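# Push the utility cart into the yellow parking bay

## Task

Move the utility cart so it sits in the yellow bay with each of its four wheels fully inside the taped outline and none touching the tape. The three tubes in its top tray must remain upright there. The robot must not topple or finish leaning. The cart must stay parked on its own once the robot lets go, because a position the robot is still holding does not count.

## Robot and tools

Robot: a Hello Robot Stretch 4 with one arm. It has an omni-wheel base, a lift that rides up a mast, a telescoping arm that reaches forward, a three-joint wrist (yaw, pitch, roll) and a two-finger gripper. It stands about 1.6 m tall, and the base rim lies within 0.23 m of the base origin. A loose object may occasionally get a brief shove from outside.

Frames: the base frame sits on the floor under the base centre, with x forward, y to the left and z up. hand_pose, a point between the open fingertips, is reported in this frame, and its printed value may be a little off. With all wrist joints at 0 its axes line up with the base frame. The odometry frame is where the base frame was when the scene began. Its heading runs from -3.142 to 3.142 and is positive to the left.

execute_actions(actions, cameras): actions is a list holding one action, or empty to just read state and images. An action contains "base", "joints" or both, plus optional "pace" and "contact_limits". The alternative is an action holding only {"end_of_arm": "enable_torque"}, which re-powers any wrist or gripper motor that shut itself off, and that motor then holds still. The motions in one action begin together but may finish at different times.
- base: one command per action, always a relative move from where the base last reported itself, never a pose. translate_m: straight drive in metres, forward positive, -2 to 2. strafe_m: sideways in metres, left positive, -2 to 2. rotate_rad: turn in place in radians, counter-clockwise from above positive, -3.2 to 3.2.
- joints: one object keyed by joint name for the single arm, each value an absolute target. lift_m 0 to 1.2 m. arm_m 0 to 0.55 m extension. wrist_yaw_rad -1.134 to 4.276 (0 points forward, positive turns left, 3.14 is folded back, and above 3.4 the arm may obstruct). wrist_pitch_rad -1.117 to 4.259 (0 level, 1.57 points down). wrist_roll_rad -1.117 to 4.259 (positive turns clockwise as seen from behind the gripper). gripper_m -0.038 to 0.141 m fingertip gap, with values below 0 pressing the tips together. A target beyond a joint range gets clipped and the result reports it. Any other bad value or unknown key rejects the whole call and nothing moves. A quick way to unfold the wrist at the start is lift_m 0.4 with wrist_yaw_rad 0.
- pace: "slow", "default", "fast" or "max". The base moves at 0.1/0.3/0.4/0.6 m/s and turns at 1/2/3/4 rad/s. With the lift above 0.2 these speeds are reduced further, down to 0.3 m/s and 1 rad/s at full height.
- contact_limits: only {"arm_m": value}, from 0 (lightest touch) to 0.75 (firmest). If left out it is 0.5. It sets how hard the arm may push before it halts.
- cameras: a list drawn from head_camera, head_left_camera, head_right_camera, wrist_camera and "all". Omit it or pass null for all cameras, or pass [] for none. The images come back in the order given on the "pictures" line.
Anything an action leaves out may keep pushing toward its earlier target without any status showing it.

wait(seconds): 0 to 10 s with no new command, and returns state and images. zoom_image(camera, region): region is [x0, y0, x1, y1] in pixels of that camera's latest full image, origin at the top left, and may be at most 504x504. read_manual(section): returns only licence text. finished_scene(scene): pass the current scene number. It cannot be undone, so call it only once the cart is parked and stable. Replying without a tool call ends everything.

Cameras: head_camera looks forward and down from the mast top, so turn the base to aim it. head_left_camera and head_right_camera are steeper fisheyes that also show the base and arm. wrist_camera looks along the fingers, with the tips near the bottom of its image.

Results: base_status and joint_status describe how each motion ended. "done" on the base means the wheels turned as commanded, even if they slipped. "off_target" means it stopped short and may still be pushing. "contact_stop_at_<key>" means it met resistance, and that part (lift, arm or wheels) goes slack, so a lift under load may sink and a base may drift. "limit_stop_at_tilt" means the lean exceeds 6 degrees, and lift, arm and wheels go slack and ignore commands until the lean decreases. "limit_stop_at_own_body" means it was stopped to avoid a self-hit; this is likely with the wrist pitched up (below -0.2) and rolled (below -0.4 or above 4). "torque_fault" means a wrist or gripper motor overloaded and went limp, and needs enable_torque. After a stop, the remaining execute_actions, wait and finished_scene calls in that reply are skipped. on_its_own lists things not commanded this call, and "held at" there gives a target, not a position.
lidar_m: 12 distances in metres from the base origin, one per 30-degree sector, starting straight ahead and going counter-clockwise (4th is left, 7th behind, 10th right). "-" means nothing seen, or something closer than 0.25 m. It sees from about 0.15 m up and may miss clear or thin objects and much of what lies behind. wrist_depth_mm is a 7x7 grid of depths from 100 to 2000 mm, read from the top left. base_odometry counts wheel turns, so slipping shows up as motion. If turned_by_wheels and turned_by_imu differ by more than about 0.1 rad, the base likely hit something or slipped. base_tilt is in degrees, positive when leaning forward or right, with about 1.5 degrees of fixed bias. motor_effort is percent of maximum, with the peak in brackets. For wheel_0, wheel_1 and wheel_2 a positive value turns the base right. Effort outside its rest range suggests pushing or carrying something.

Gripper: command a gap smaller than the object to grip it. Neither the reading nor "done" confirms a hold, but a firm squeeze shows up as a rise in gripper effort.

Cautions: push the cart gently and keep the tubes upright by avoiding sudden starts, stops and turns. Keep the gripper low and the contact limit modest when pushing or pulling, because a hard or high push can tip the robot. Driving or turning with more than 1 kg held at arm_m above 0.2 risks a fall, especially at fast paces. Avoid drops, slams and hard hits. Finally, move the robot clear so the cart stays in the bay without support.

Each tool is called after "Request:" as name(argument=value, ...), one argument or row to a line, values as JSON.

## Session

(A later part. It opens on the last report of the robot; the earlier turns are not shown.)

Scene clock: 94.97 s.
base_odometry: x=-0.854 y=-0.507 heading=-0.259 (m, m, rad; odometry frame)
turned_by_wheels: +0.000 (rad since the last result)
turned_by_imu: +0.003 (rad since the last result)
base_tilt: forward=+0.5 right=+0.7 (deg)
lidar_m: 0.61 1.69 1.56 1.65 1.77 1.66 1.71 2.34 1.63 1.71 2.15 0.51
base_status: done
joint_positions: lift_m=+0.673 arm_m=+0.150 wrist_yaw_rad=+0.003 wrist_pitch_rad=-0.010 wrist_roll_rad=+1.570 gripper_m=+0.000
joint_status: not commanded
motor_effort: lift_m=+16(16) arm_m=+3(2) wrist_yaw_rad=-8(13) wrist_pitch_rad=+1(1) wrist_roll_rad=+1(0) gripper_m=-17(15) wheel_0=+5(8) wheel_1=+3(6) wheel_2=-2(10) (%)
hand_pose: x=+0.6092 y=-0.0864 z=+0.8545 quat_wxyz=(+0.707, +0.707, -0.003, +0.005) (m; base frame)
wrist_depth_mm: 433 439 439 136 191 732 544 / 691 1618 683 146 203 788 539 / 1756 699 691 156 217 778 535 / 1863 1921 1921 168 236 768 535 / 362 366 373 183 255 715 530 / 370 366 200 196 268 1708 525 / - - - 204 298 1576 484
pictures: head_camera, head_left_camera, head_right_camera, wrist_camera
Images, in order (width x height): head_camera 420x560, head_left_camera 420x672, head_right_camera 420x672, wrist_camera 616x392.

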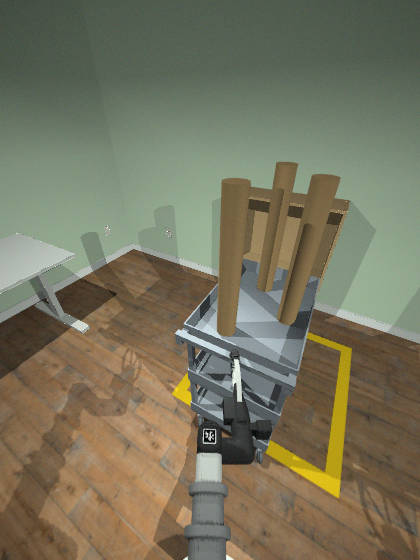

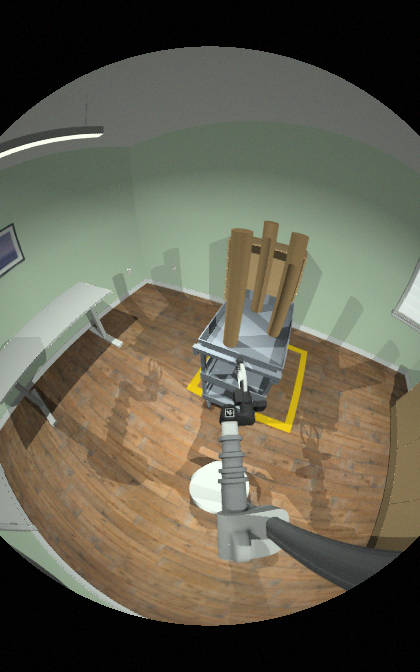

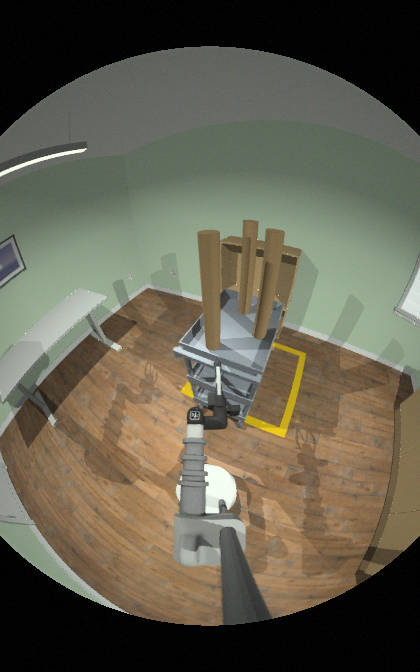

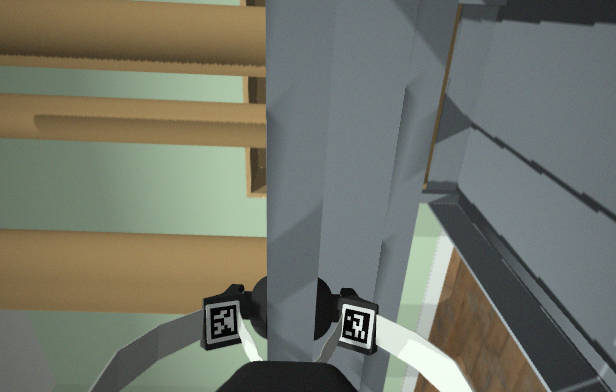

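Request:
execute_actions(
  actions=[
    {"base":{"translate_m":0.14},"pace":"slow"},
  ],
  cameras=[],
)

Request:
execute_actions(
  actions=[
    {"base":{"strafe_m":-0.1},"pace":"slow"},
  ],
  cameras=["head_camera"],
)

Request:
execute_actions(
  actions=[
    {"base":{"translate_m":0.08},"pace":"slow"},
  ],
  cameras=["head_camera","head_left_camera","head_right_camera"],
)

Scene clock: 102.80 s.
base_odometry: x=-0.719 y=-0.543 heading=-0.258 (m, m, rad; odometry frame)
turned_by_wheels: +0.001 (rad since the last result)
turned_by_imu: +0.004 (rad since the last result)
base_tilt: forward=+0.5 right=+0.7 (deg)
lidar_m: 0.57 1.64 1.51 1.56 1.88 1.80 1.85 1.78 1.70 1.77 2.01 0.51
base_status: done
joint_positions: lift_m=+0.673 arm_m=+0.150 wrist_yaw_rad=+0.003 wrist_pitch_rad=-0.010 wrist_roll_rad=+1.570 gripper_m=+0.000
joint_status: not commanded
motor_effort: lift_m=+16(16) arm_m=+2(2) wrist_yaw_rad=-9(6) wrist_pitch_rad=+1(0) wrist_roll_rad=+2(2) gripper_m=-16(15) wheel_0=+7(9) wheel_1=+4(7) wheel_2=-1(6) (%)
hand_pose: x=+0.6092 y=-0.0866 z=+0.8545 quat_wxyz=(+0.707, +0.707, -0.003, +0.005) (m; base frame)
wrist_depth_mm: 427 430 427 130 185 723 544 / 676 1464 676 140 198 741 539 / 1618 1618 1576 151 213 778 535 / 1756 1756 1808 163 230 768 530 / 357 362 366 178 255 691 530 / - - 200 196 268 1661 517 / - - - 204 303 1618 477
pictures: none
No camera images: the call's "cameras" was empty. Leave "cameras" out to get every camera's image.

Scene clock: 104.93 s.
base_odometry: x=-0.745 y=-0.639 heading=-0.257 (m, m, rad; odometry frame)
turned_by_wheels: +0.000 (rad since the last result)
turned_by_imu: +0.002 (rad since the last result)
base_tilt: forward=+0.5 right=+0.8 (deg)
lidar_m: 0.57 1.73 1.61 1.67 1.94 1.84 1.93 1.69 1.60 1.68 1.98 0.54
base_status: done
joint_positions: lift_m=+0.673 arm_m=+0.150 wrist_yaw_rad=+0.006 wrist_pitch_rad=-0.010 wrist_roll_rad=+1.570 gripper_m=+0.000
joint_status: not commanded
on_its_own: wrist_yaw_rad is at rest, and its effort (-16) is outside its rest range (-13 to +13)
motor_effort: lift_m=+16(16) arm_m=+3(2) wrist_yaw_rad=-16(20) wrist_pitch_rad=+1(1) wrist_roll_rad=+1(1) gripper_m=-18(15) wheel_0=+4(12) wheel_1=+0(5) wheel_2=+2(3) (%)
hand_pose: x=+0.6094 y=-0.0858 z=+0.8545 quat_wxyz=(+0.707, +0.707, -0.002, +0.006) (m; base frame)
wrist_depth_mm: 1366 1336 1336 152 207 788 521 / 473 473 469 160 217 788 539 / 691 699 707 167 227 778 539 / 1708 1708 1708 176 241 768 535 / 392 1756 1863 188 255 741 525 / 353 355 201 196 264 668 525 / - - - 202 283 1537 496
pictures: head_camera
Images, in order (width x height): head_camera 420x560.

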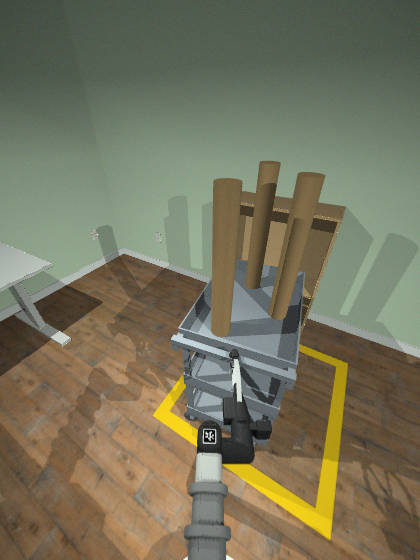

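Scene clock: 107.00 s.
base_odometry: x=-0.668 y=-0.660 heading=-0.258 (m, m, rad; odometry frame)
turned_by_wheels: +0.000 (rad since the last result)
turned_by_imu: +0.001 (rad since the last result)
base_tilt: forward=+0.3 right=+0.8 (deg)
lidar_m: 0.58 1.69 1.58 1.62 2.00 1.90 1.97 1.73 1.63 1.70 1.89 0.55
base_status: done
joint_positions: lift_m=+0.673 arm_m=+0.150 wrist_yaw_rad=-0.004 wrist_pitch_rad=-0.011 wrist_roll_rad=+1.570 gripper_m=+0.000
joint_status: not commanded
motor_effort: lift_m=+16(16) arm_m=+3(2) wrist_yaw_rad=+12(16) wrist_pitch_rad=+1(1) wrist_roll_rad=+1(1) gripper_m=-15(15) wheel_0=+1(7) wheel_1=+3(6) wheel_2=-6(10) (%)
hand_pose: x=+0.6086 y=-0.0885 z=+0.8545 quat_wxyz=(+0.707, +0.707, -0.005, +0.002) (m; base frame)
wrist_depth_mm: 1255 1281 1281 154 208 1008 530 / 473 469 469 160 217 778 544 / 691 699 715 168 229 778 535 / 1661 1618 1618 177 241 768 530 / 1708 1708 1708 188 255 750 530 / 351 351 200 196 264 668 521 / - 1098 - 201 282 1618 496
pictures: head_camera, head_left_camera, head_right_camera
Images, in order (width x height): head_camera 420x560, head_left_camera 420x672, head_right_camera 420x672.

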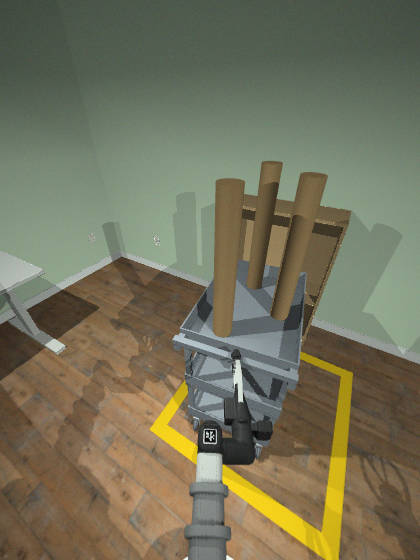

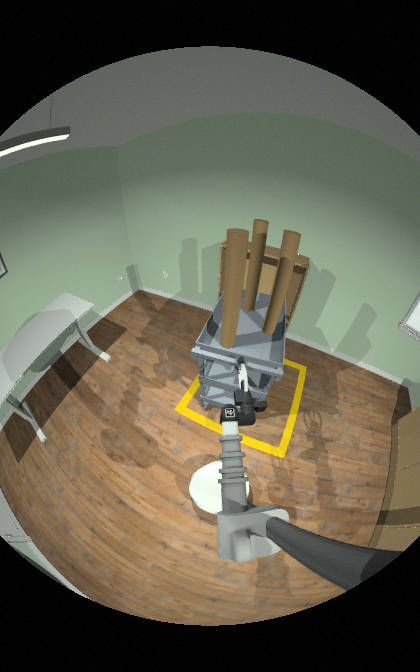

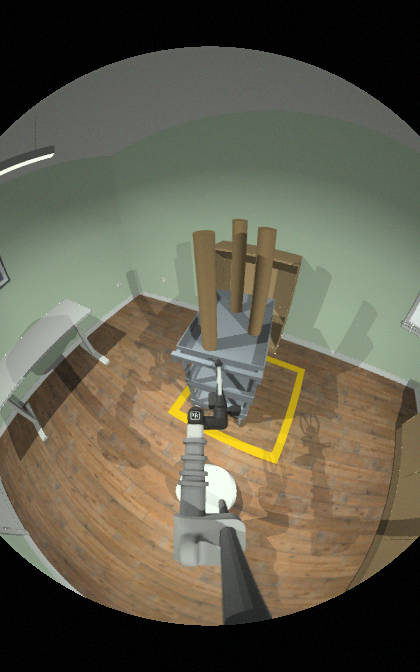

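Request:
execute_actions(
  actions=[
    {"joints":{"gripper_m":0.07}},
  ],
  cameras=[],
)

Request:
execute_actions(
  actions=[
    {"joints":{"arm_m":0.0}},
  ],
  cameras=[],
)

Request:
execute_actions(
  actions=[
    {"base":{"strafe_m":0.5}},
  ],
  cameras=["head_camera","head_right_camera"],
)

Request:
zoom_image(
  camera="head_camera",
  region=[200,280,420,520],
)

Scene clock: 114.07 s.
base_odometry: x=-0.667 y=-0.660 heading=-0.257 (m, m, rad; odometry frame)
turned_by_wheels: +0.000 (rad since the last result)
turned_by_imu: +0.002 (rad since the last result)
base_tilt: forward=+0.4 right=+0.7 (deg)
lidar_m: 0.57 1.69 1.58 1.63 2.01 1.90 1.99 1.73 1.64 1.69 1.86 0.54
base_status: not commanded
joint_positions: lift_m=+0.673 arm_m=+0.150 wrist_yaw_rad=+0.000 wrist_pitch_rad=-0.008 wrist_roll_rad=+1.570 gripper_m=+0.070
joint_status: all done
motor_effort: lift_m=+16(16) arm_m=+2(2) wrist_yaw_rad=+3(12) wrist_pitch_rad=-6(6) wrist_roll_rad=+1(2) gripper_m=-8(17) wheel_0=+1(1) wheel_1=+3(3) wheel_2=-4(6) (%)
hand_pose: x=+0.6089 y=-0.0876 z=+0.8538 quat_wxyz=(+0.707, +0.707, -0.003, +0.003) (m; base frame)
wrist_depth_mm: 1281 1281 1281 156 211 788 508 / 473 477 473 163 221 788 539 / 691 699 707 171 231 768 530 / 1661 1618 1618 182 245 759 530 / 379 394 1708 191 260 741 525 / 353 355 211 202 213 661 525 / - - - 185 289 1618 492
pictures: none
No camera images: the call's "cameras" was empty. Leave "cameras" out to get every camera's image.

Scene clock: 115.57 s.
base_odometry: x=-0.667 y=-0.660 heading=-0.257 (m, m, rad; odometry frame)
turned_by_wheels: +0.000 (rad since the last result)
turned_by_imu: +0.001 (rad since the last result)
base_tilt: forward=+0.5 right=+0.7 (deg)
lidar_m: 0.55 1.66 1.54 1.63 2.02 1.90 1.97 1.75 1.65 1.74 1.88 0.53
base_status: not commanded
joint_positions: lift_m=+0.673 arm_m=+0.003 wrist_yaw_rad=+0.000 wrist_pitch_rad=-0.008 wrist_roll_rad=+1.570 gripper_m=+0.070
joint_status: all done
joint sent to its limit — the command would take arm_m past its lower limit, so that joint was sent only as far as its limit.
motor_effort: lift_m=+16(16) arm_m=-5(4) wrist_yaw_rad=+1(3) wrist_pitch_rad=-7(7) wrist_roll_rad=+1(1) gripper_m=-6(1) wheel_0=+1(1) wheel_1=+3(3) wheel_2=-4(4) (%)
hand_pose: x=+0.4625 y=-0.0874 z=+0.8537 quat_wxyz=(+0.707, +0.707, -0.003, +0.003) (m; base frame)
wrist_depth_mm: 1430 1464 1397 1138 1138 1397 1182 / 621 615 615 351 960 732 504 / 1618 842 854 364 1008 778 535 / 1756 1756 1756 382 1060 759 539 / 504 508 508 404 1921 759 525 / - - 211 427 214 699 445 / - - - 270 - 603 469
pictures: none
No camera images: the call's "cameras" was empty. Leave "cameras" out to get every camera's image.

Scene clock: 118.57 s.
base_odometry: x=-0.540 y=-0.176 heading=-0.258 (m, m, rad; odometry frame)
turned_by_wheels: +0.000 (rad since the last result)
turned_by_imu: +0.001 (rad since the last result)
base_tilt: forward=+0.5 right=+0.8 (deg)
lidar_m: 2.09 1.21 1.12 1.16 1.75 1.65 1.73 2.31 2.08 2.20 0.81 0.73
base_status: done
joint_positions: lift_m=+0.673 arm_m=+0.003 wrist_yaw_rad=+0.000 wrist_pitch_rad=-0.008 wrist_roll_rad=+1.570 gripper_m=+0.070
joint_status: not commanded
motor_effort: lift_m=+17(17) arm_m=-5(5) wrist_yaw_rad=+2(4) wrist_pitch_rad=-7(7) wrist_roll_rad=+0(1) gripper_m=-4(2) wheel_0=-1(8) wheel_1=-2(10) wheel_2=+0(2) (%)
hand_pose: x=+0.4625 y=-0.0874 z=+0.8537 quat_wxyz=(+0.707, +0.707, -0.003, +0.003) (m; base frame)
wrist_depth_mm: 1661 1661 1661 723 976 661 500 / 1808 1756 1756 1708 1756 1576 1205 / 1863 1921 1863 1921 1921 1756 1205 / - - - - - 1708 1205 / - - - - - 1708 1182 / - - 211 - 214 1708 1182 / - - - - - 1576 1182
pictures: head_camera, head_right_camera
Images, in order (width x height): head_camera 420x560, head_right_camera 420x672.

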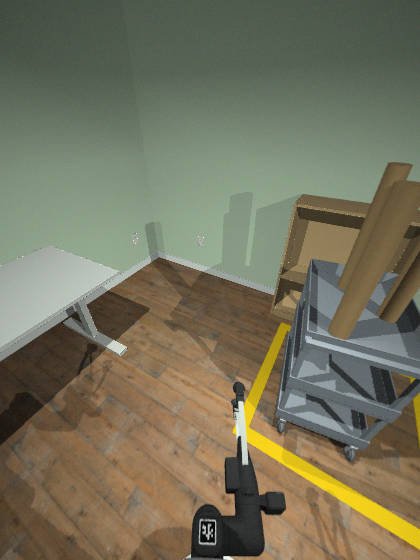

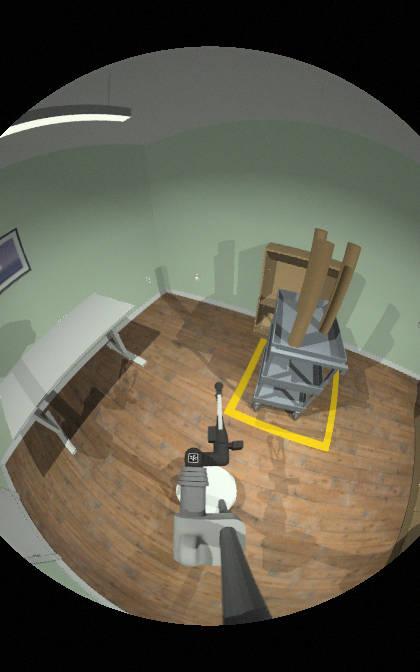

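Region (200, 280, 420, 520) of head_camera's 420x560 image, scaled by 2.100, with more detail than that image has; it fills the left 462 columns of this view, and the rest is white.

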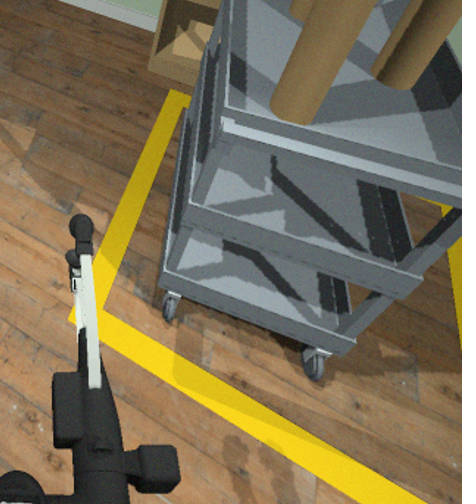

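Request:
execute_actions(
  actions=[
    {"base":{"rotate_rad":-2.12},"joints":{"lift_m":0.35,"gripper_m":0.0,"wrist_roll_rad":0}},
  ],
  cameras=[],
)

Request:
execute_actions(
  actions=[
    {"base":{"translate_m":-0.7},"pace":"fast"},
  ],
  cameras=[],
)

Request:
execute_actions(
  actions=[
    {"base":{"strafe_m":1.2},"pace":"fast"},
  ],
)

Scene clock: 128.27 s.
base_odometry: x=-0.540 y=-0.176 heading=-2.377 (m, m, rad; odometry frame)
turned_by_wheels: -2.120 (rad since the last result)
turned_by_imu: -2.084 (rad since the last result)
base_tilt: forward=+0.5 right=+0.8 (deg)
lidar_m: 2.06 2.18 0.83 0.73 2.11 1.23 1.12 1.16 1.77 1.65 1.71 2.26
base_status: done
joint_positions: lift_m=+0.350 arm_m=+0.003 wrist_yaw_rad=+0.000 wrist_pitch_rad=-0.008 wrist_roll_rad=+0.000 gripper_m=+0.000
joint_status: all done
motor_effort: lift_m=+16(17) arm_m=-5(5) wrist_yaw_rad=+1(4) wrist_pitch_rad=-6(7) wrist_roll_rad=-2(6) gripper_m=-6(12) wheel_0=+1(7) wheel_1=+0(8) wheel_2=+2(7) (%)
hand_pose: x=+0.4625 y=-0.0874 z=+0.5307 quat_wxyz=(+1.000, +0.000, -0.004, +0.000) (m; base frame)
wrist_depth_mm: - - - - - - - / - - - - - - - / 1921 1921 1921 - - - - / 1863 1863 1921 1983 - - - / 1921 1921 1921 1983 - - - / 1863 1863 1708 202 - - 1983 / 1336 1281 1205 179 1255 1464 1537
pictures: none
No camera images: the call's "cameras" was empty. Leave "cameras" out to get every camera's image.

Scene clock: 131.30 s.
base_odometry: x=-0.035 y=+0.308 heading=-2.377 (m, m, rad; odometry frame)
turned_by_wheels: +0.000 (rad since the last result)
turned_by_imu: +0.000 (rad since the last result)
base_tilt: forward=+0.4 right=+0.7 (deg)
lidar_m: 2.78 1.09 0.98 1.73 0.70 0.48 0.43 0.44 0.60 1.69 1.75 2.30
base_status: done
joint_positions: lift_m=+0.350 arm_m=+0.003 wrist_yaw_rad=+0.000 wrist_pitch_rad=-0.008 wrist_roll_rad=+0.000 gripper_m=+0.000
joint_status: not commanded
motor_effort: lift_m=+17(17) arm_m=-5(5) wrist_yaw_rad=+2(3) wrist_pitch_rad=-7(7) wrist_roll_rad=-2(2) gripper_m=-7(3) wheel_0=+0(8) wheel_1=+0(6) wheel_2=-2(12) (%)
hand_pose: x=+0.4625 y=-0.0874 z=+0.5307 quat_wxyz=(+1.000, +0.000, -0.004, +0.000) (m; base frame)
wrist_depth_mm: - - - - - - - / - - - - - - - / - - - - - - - / - - - - - - - / - - - - - - - / - - 1756 203 - - - / 1336 1281 1229 179 1255 1464 1499
pictures: none
No camera images: the call's "cameras" was empty. Leave "cameras" out to get every camera's image.

Scene clock: 135.53 s.
base_odometry: x=+0.796 y=-0.558 heading=-2.377 (m, m, rad; odometry frame)
turned_by_wheels: +0.000 (rad since the last result)
turned_by_imu: +0.002 (rad since the last result)
base_tilt: forward=+0.4 right=+0.8 (deg)
lidar_m: 0.50 0.51 0.58 0.79 0.82 1.10 1.31 0.64 0.73 1.67 2.98 0.58
base_status: done
joint_positions: lift_m=+0.350 arm_m=+0.003 wrist_yaw_rad=+0.000 wrist_pitch_rad=-0.008 wrist_roll_rad=+0.000 gripper_m=+0.000
joint_status: not commanded
motor_effort: lift_m=+17(17) arm_m=-5(5) wrist_yaw_rad=+2(1) wrist_pitch_rad=-7(7) wrist_roll_rad=-1(0) gripper_m=-8(6) wheel_0=+3(11) wheel_1=-2(13) wheel_2=+1(1) (%)
hand_pose: x=+0.4625 y=-0.0874 z=+0.5307 quat_wxyz=(+1.000, +0.000, -0.004, +0.000) (m; base frame)
wrist_depth_mm: 424 413 407 402 394 392 413 / 1397 609 597 585 569 564 - / 1430 - - - - - - / 1499 - - - - - - / 298 654 750 798 750 569 424 / 293 306 315 203 357 382 402 / 297 301 327 179 362 1366 1308
pictures: head_camera, head_left_camera, head_right_camera, wrist_camera
Images, in order (width x height): head_camera 420x560, head_left_camera 420x672, head_right_camera 420x672, wrist_camera 616x392.

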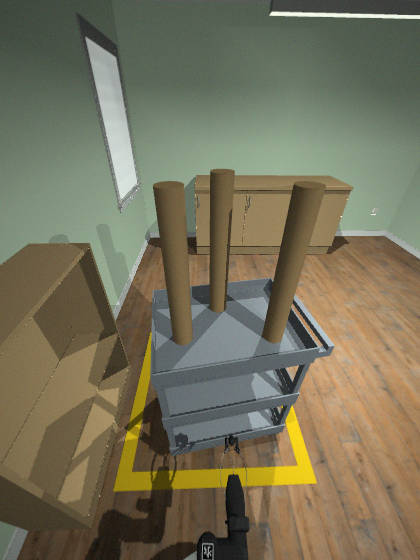

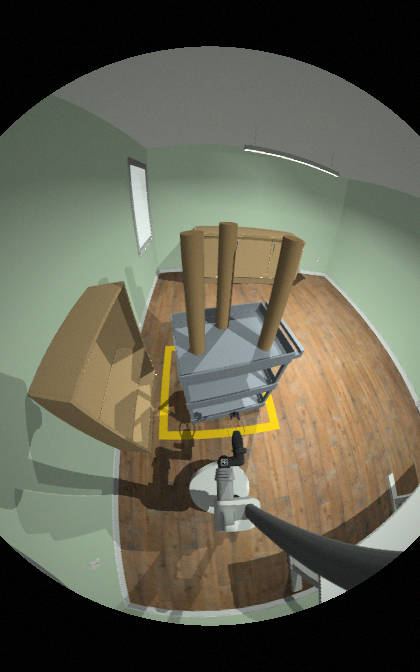

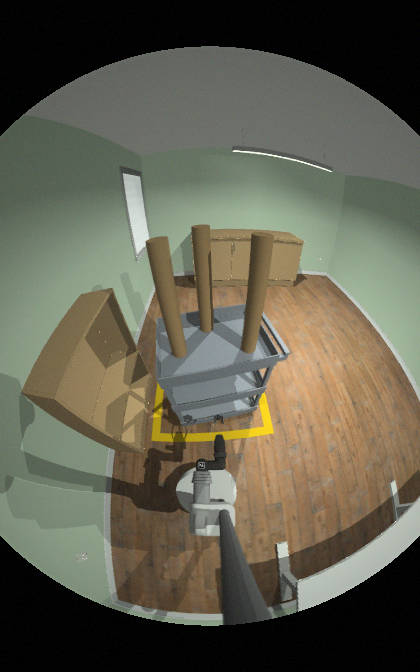

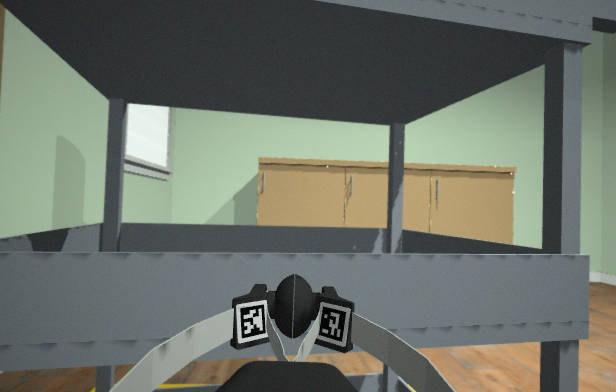

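Request:
zoom_image(
  camera="head_camera",
  region=[110,340,330,500],
)

Region (110, 340, 330, 500) of head_camera's 420x560 image, scaled by 2.291, with more detail than that image has; it fills the top 367 rows of this view, and the rest is white.

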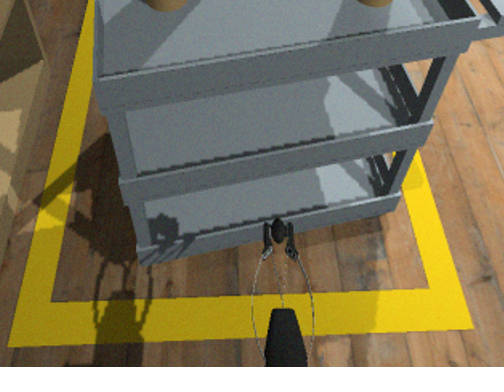

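Request:
finished_scene(
  scene=1,
)

The scene is finished: the task was done.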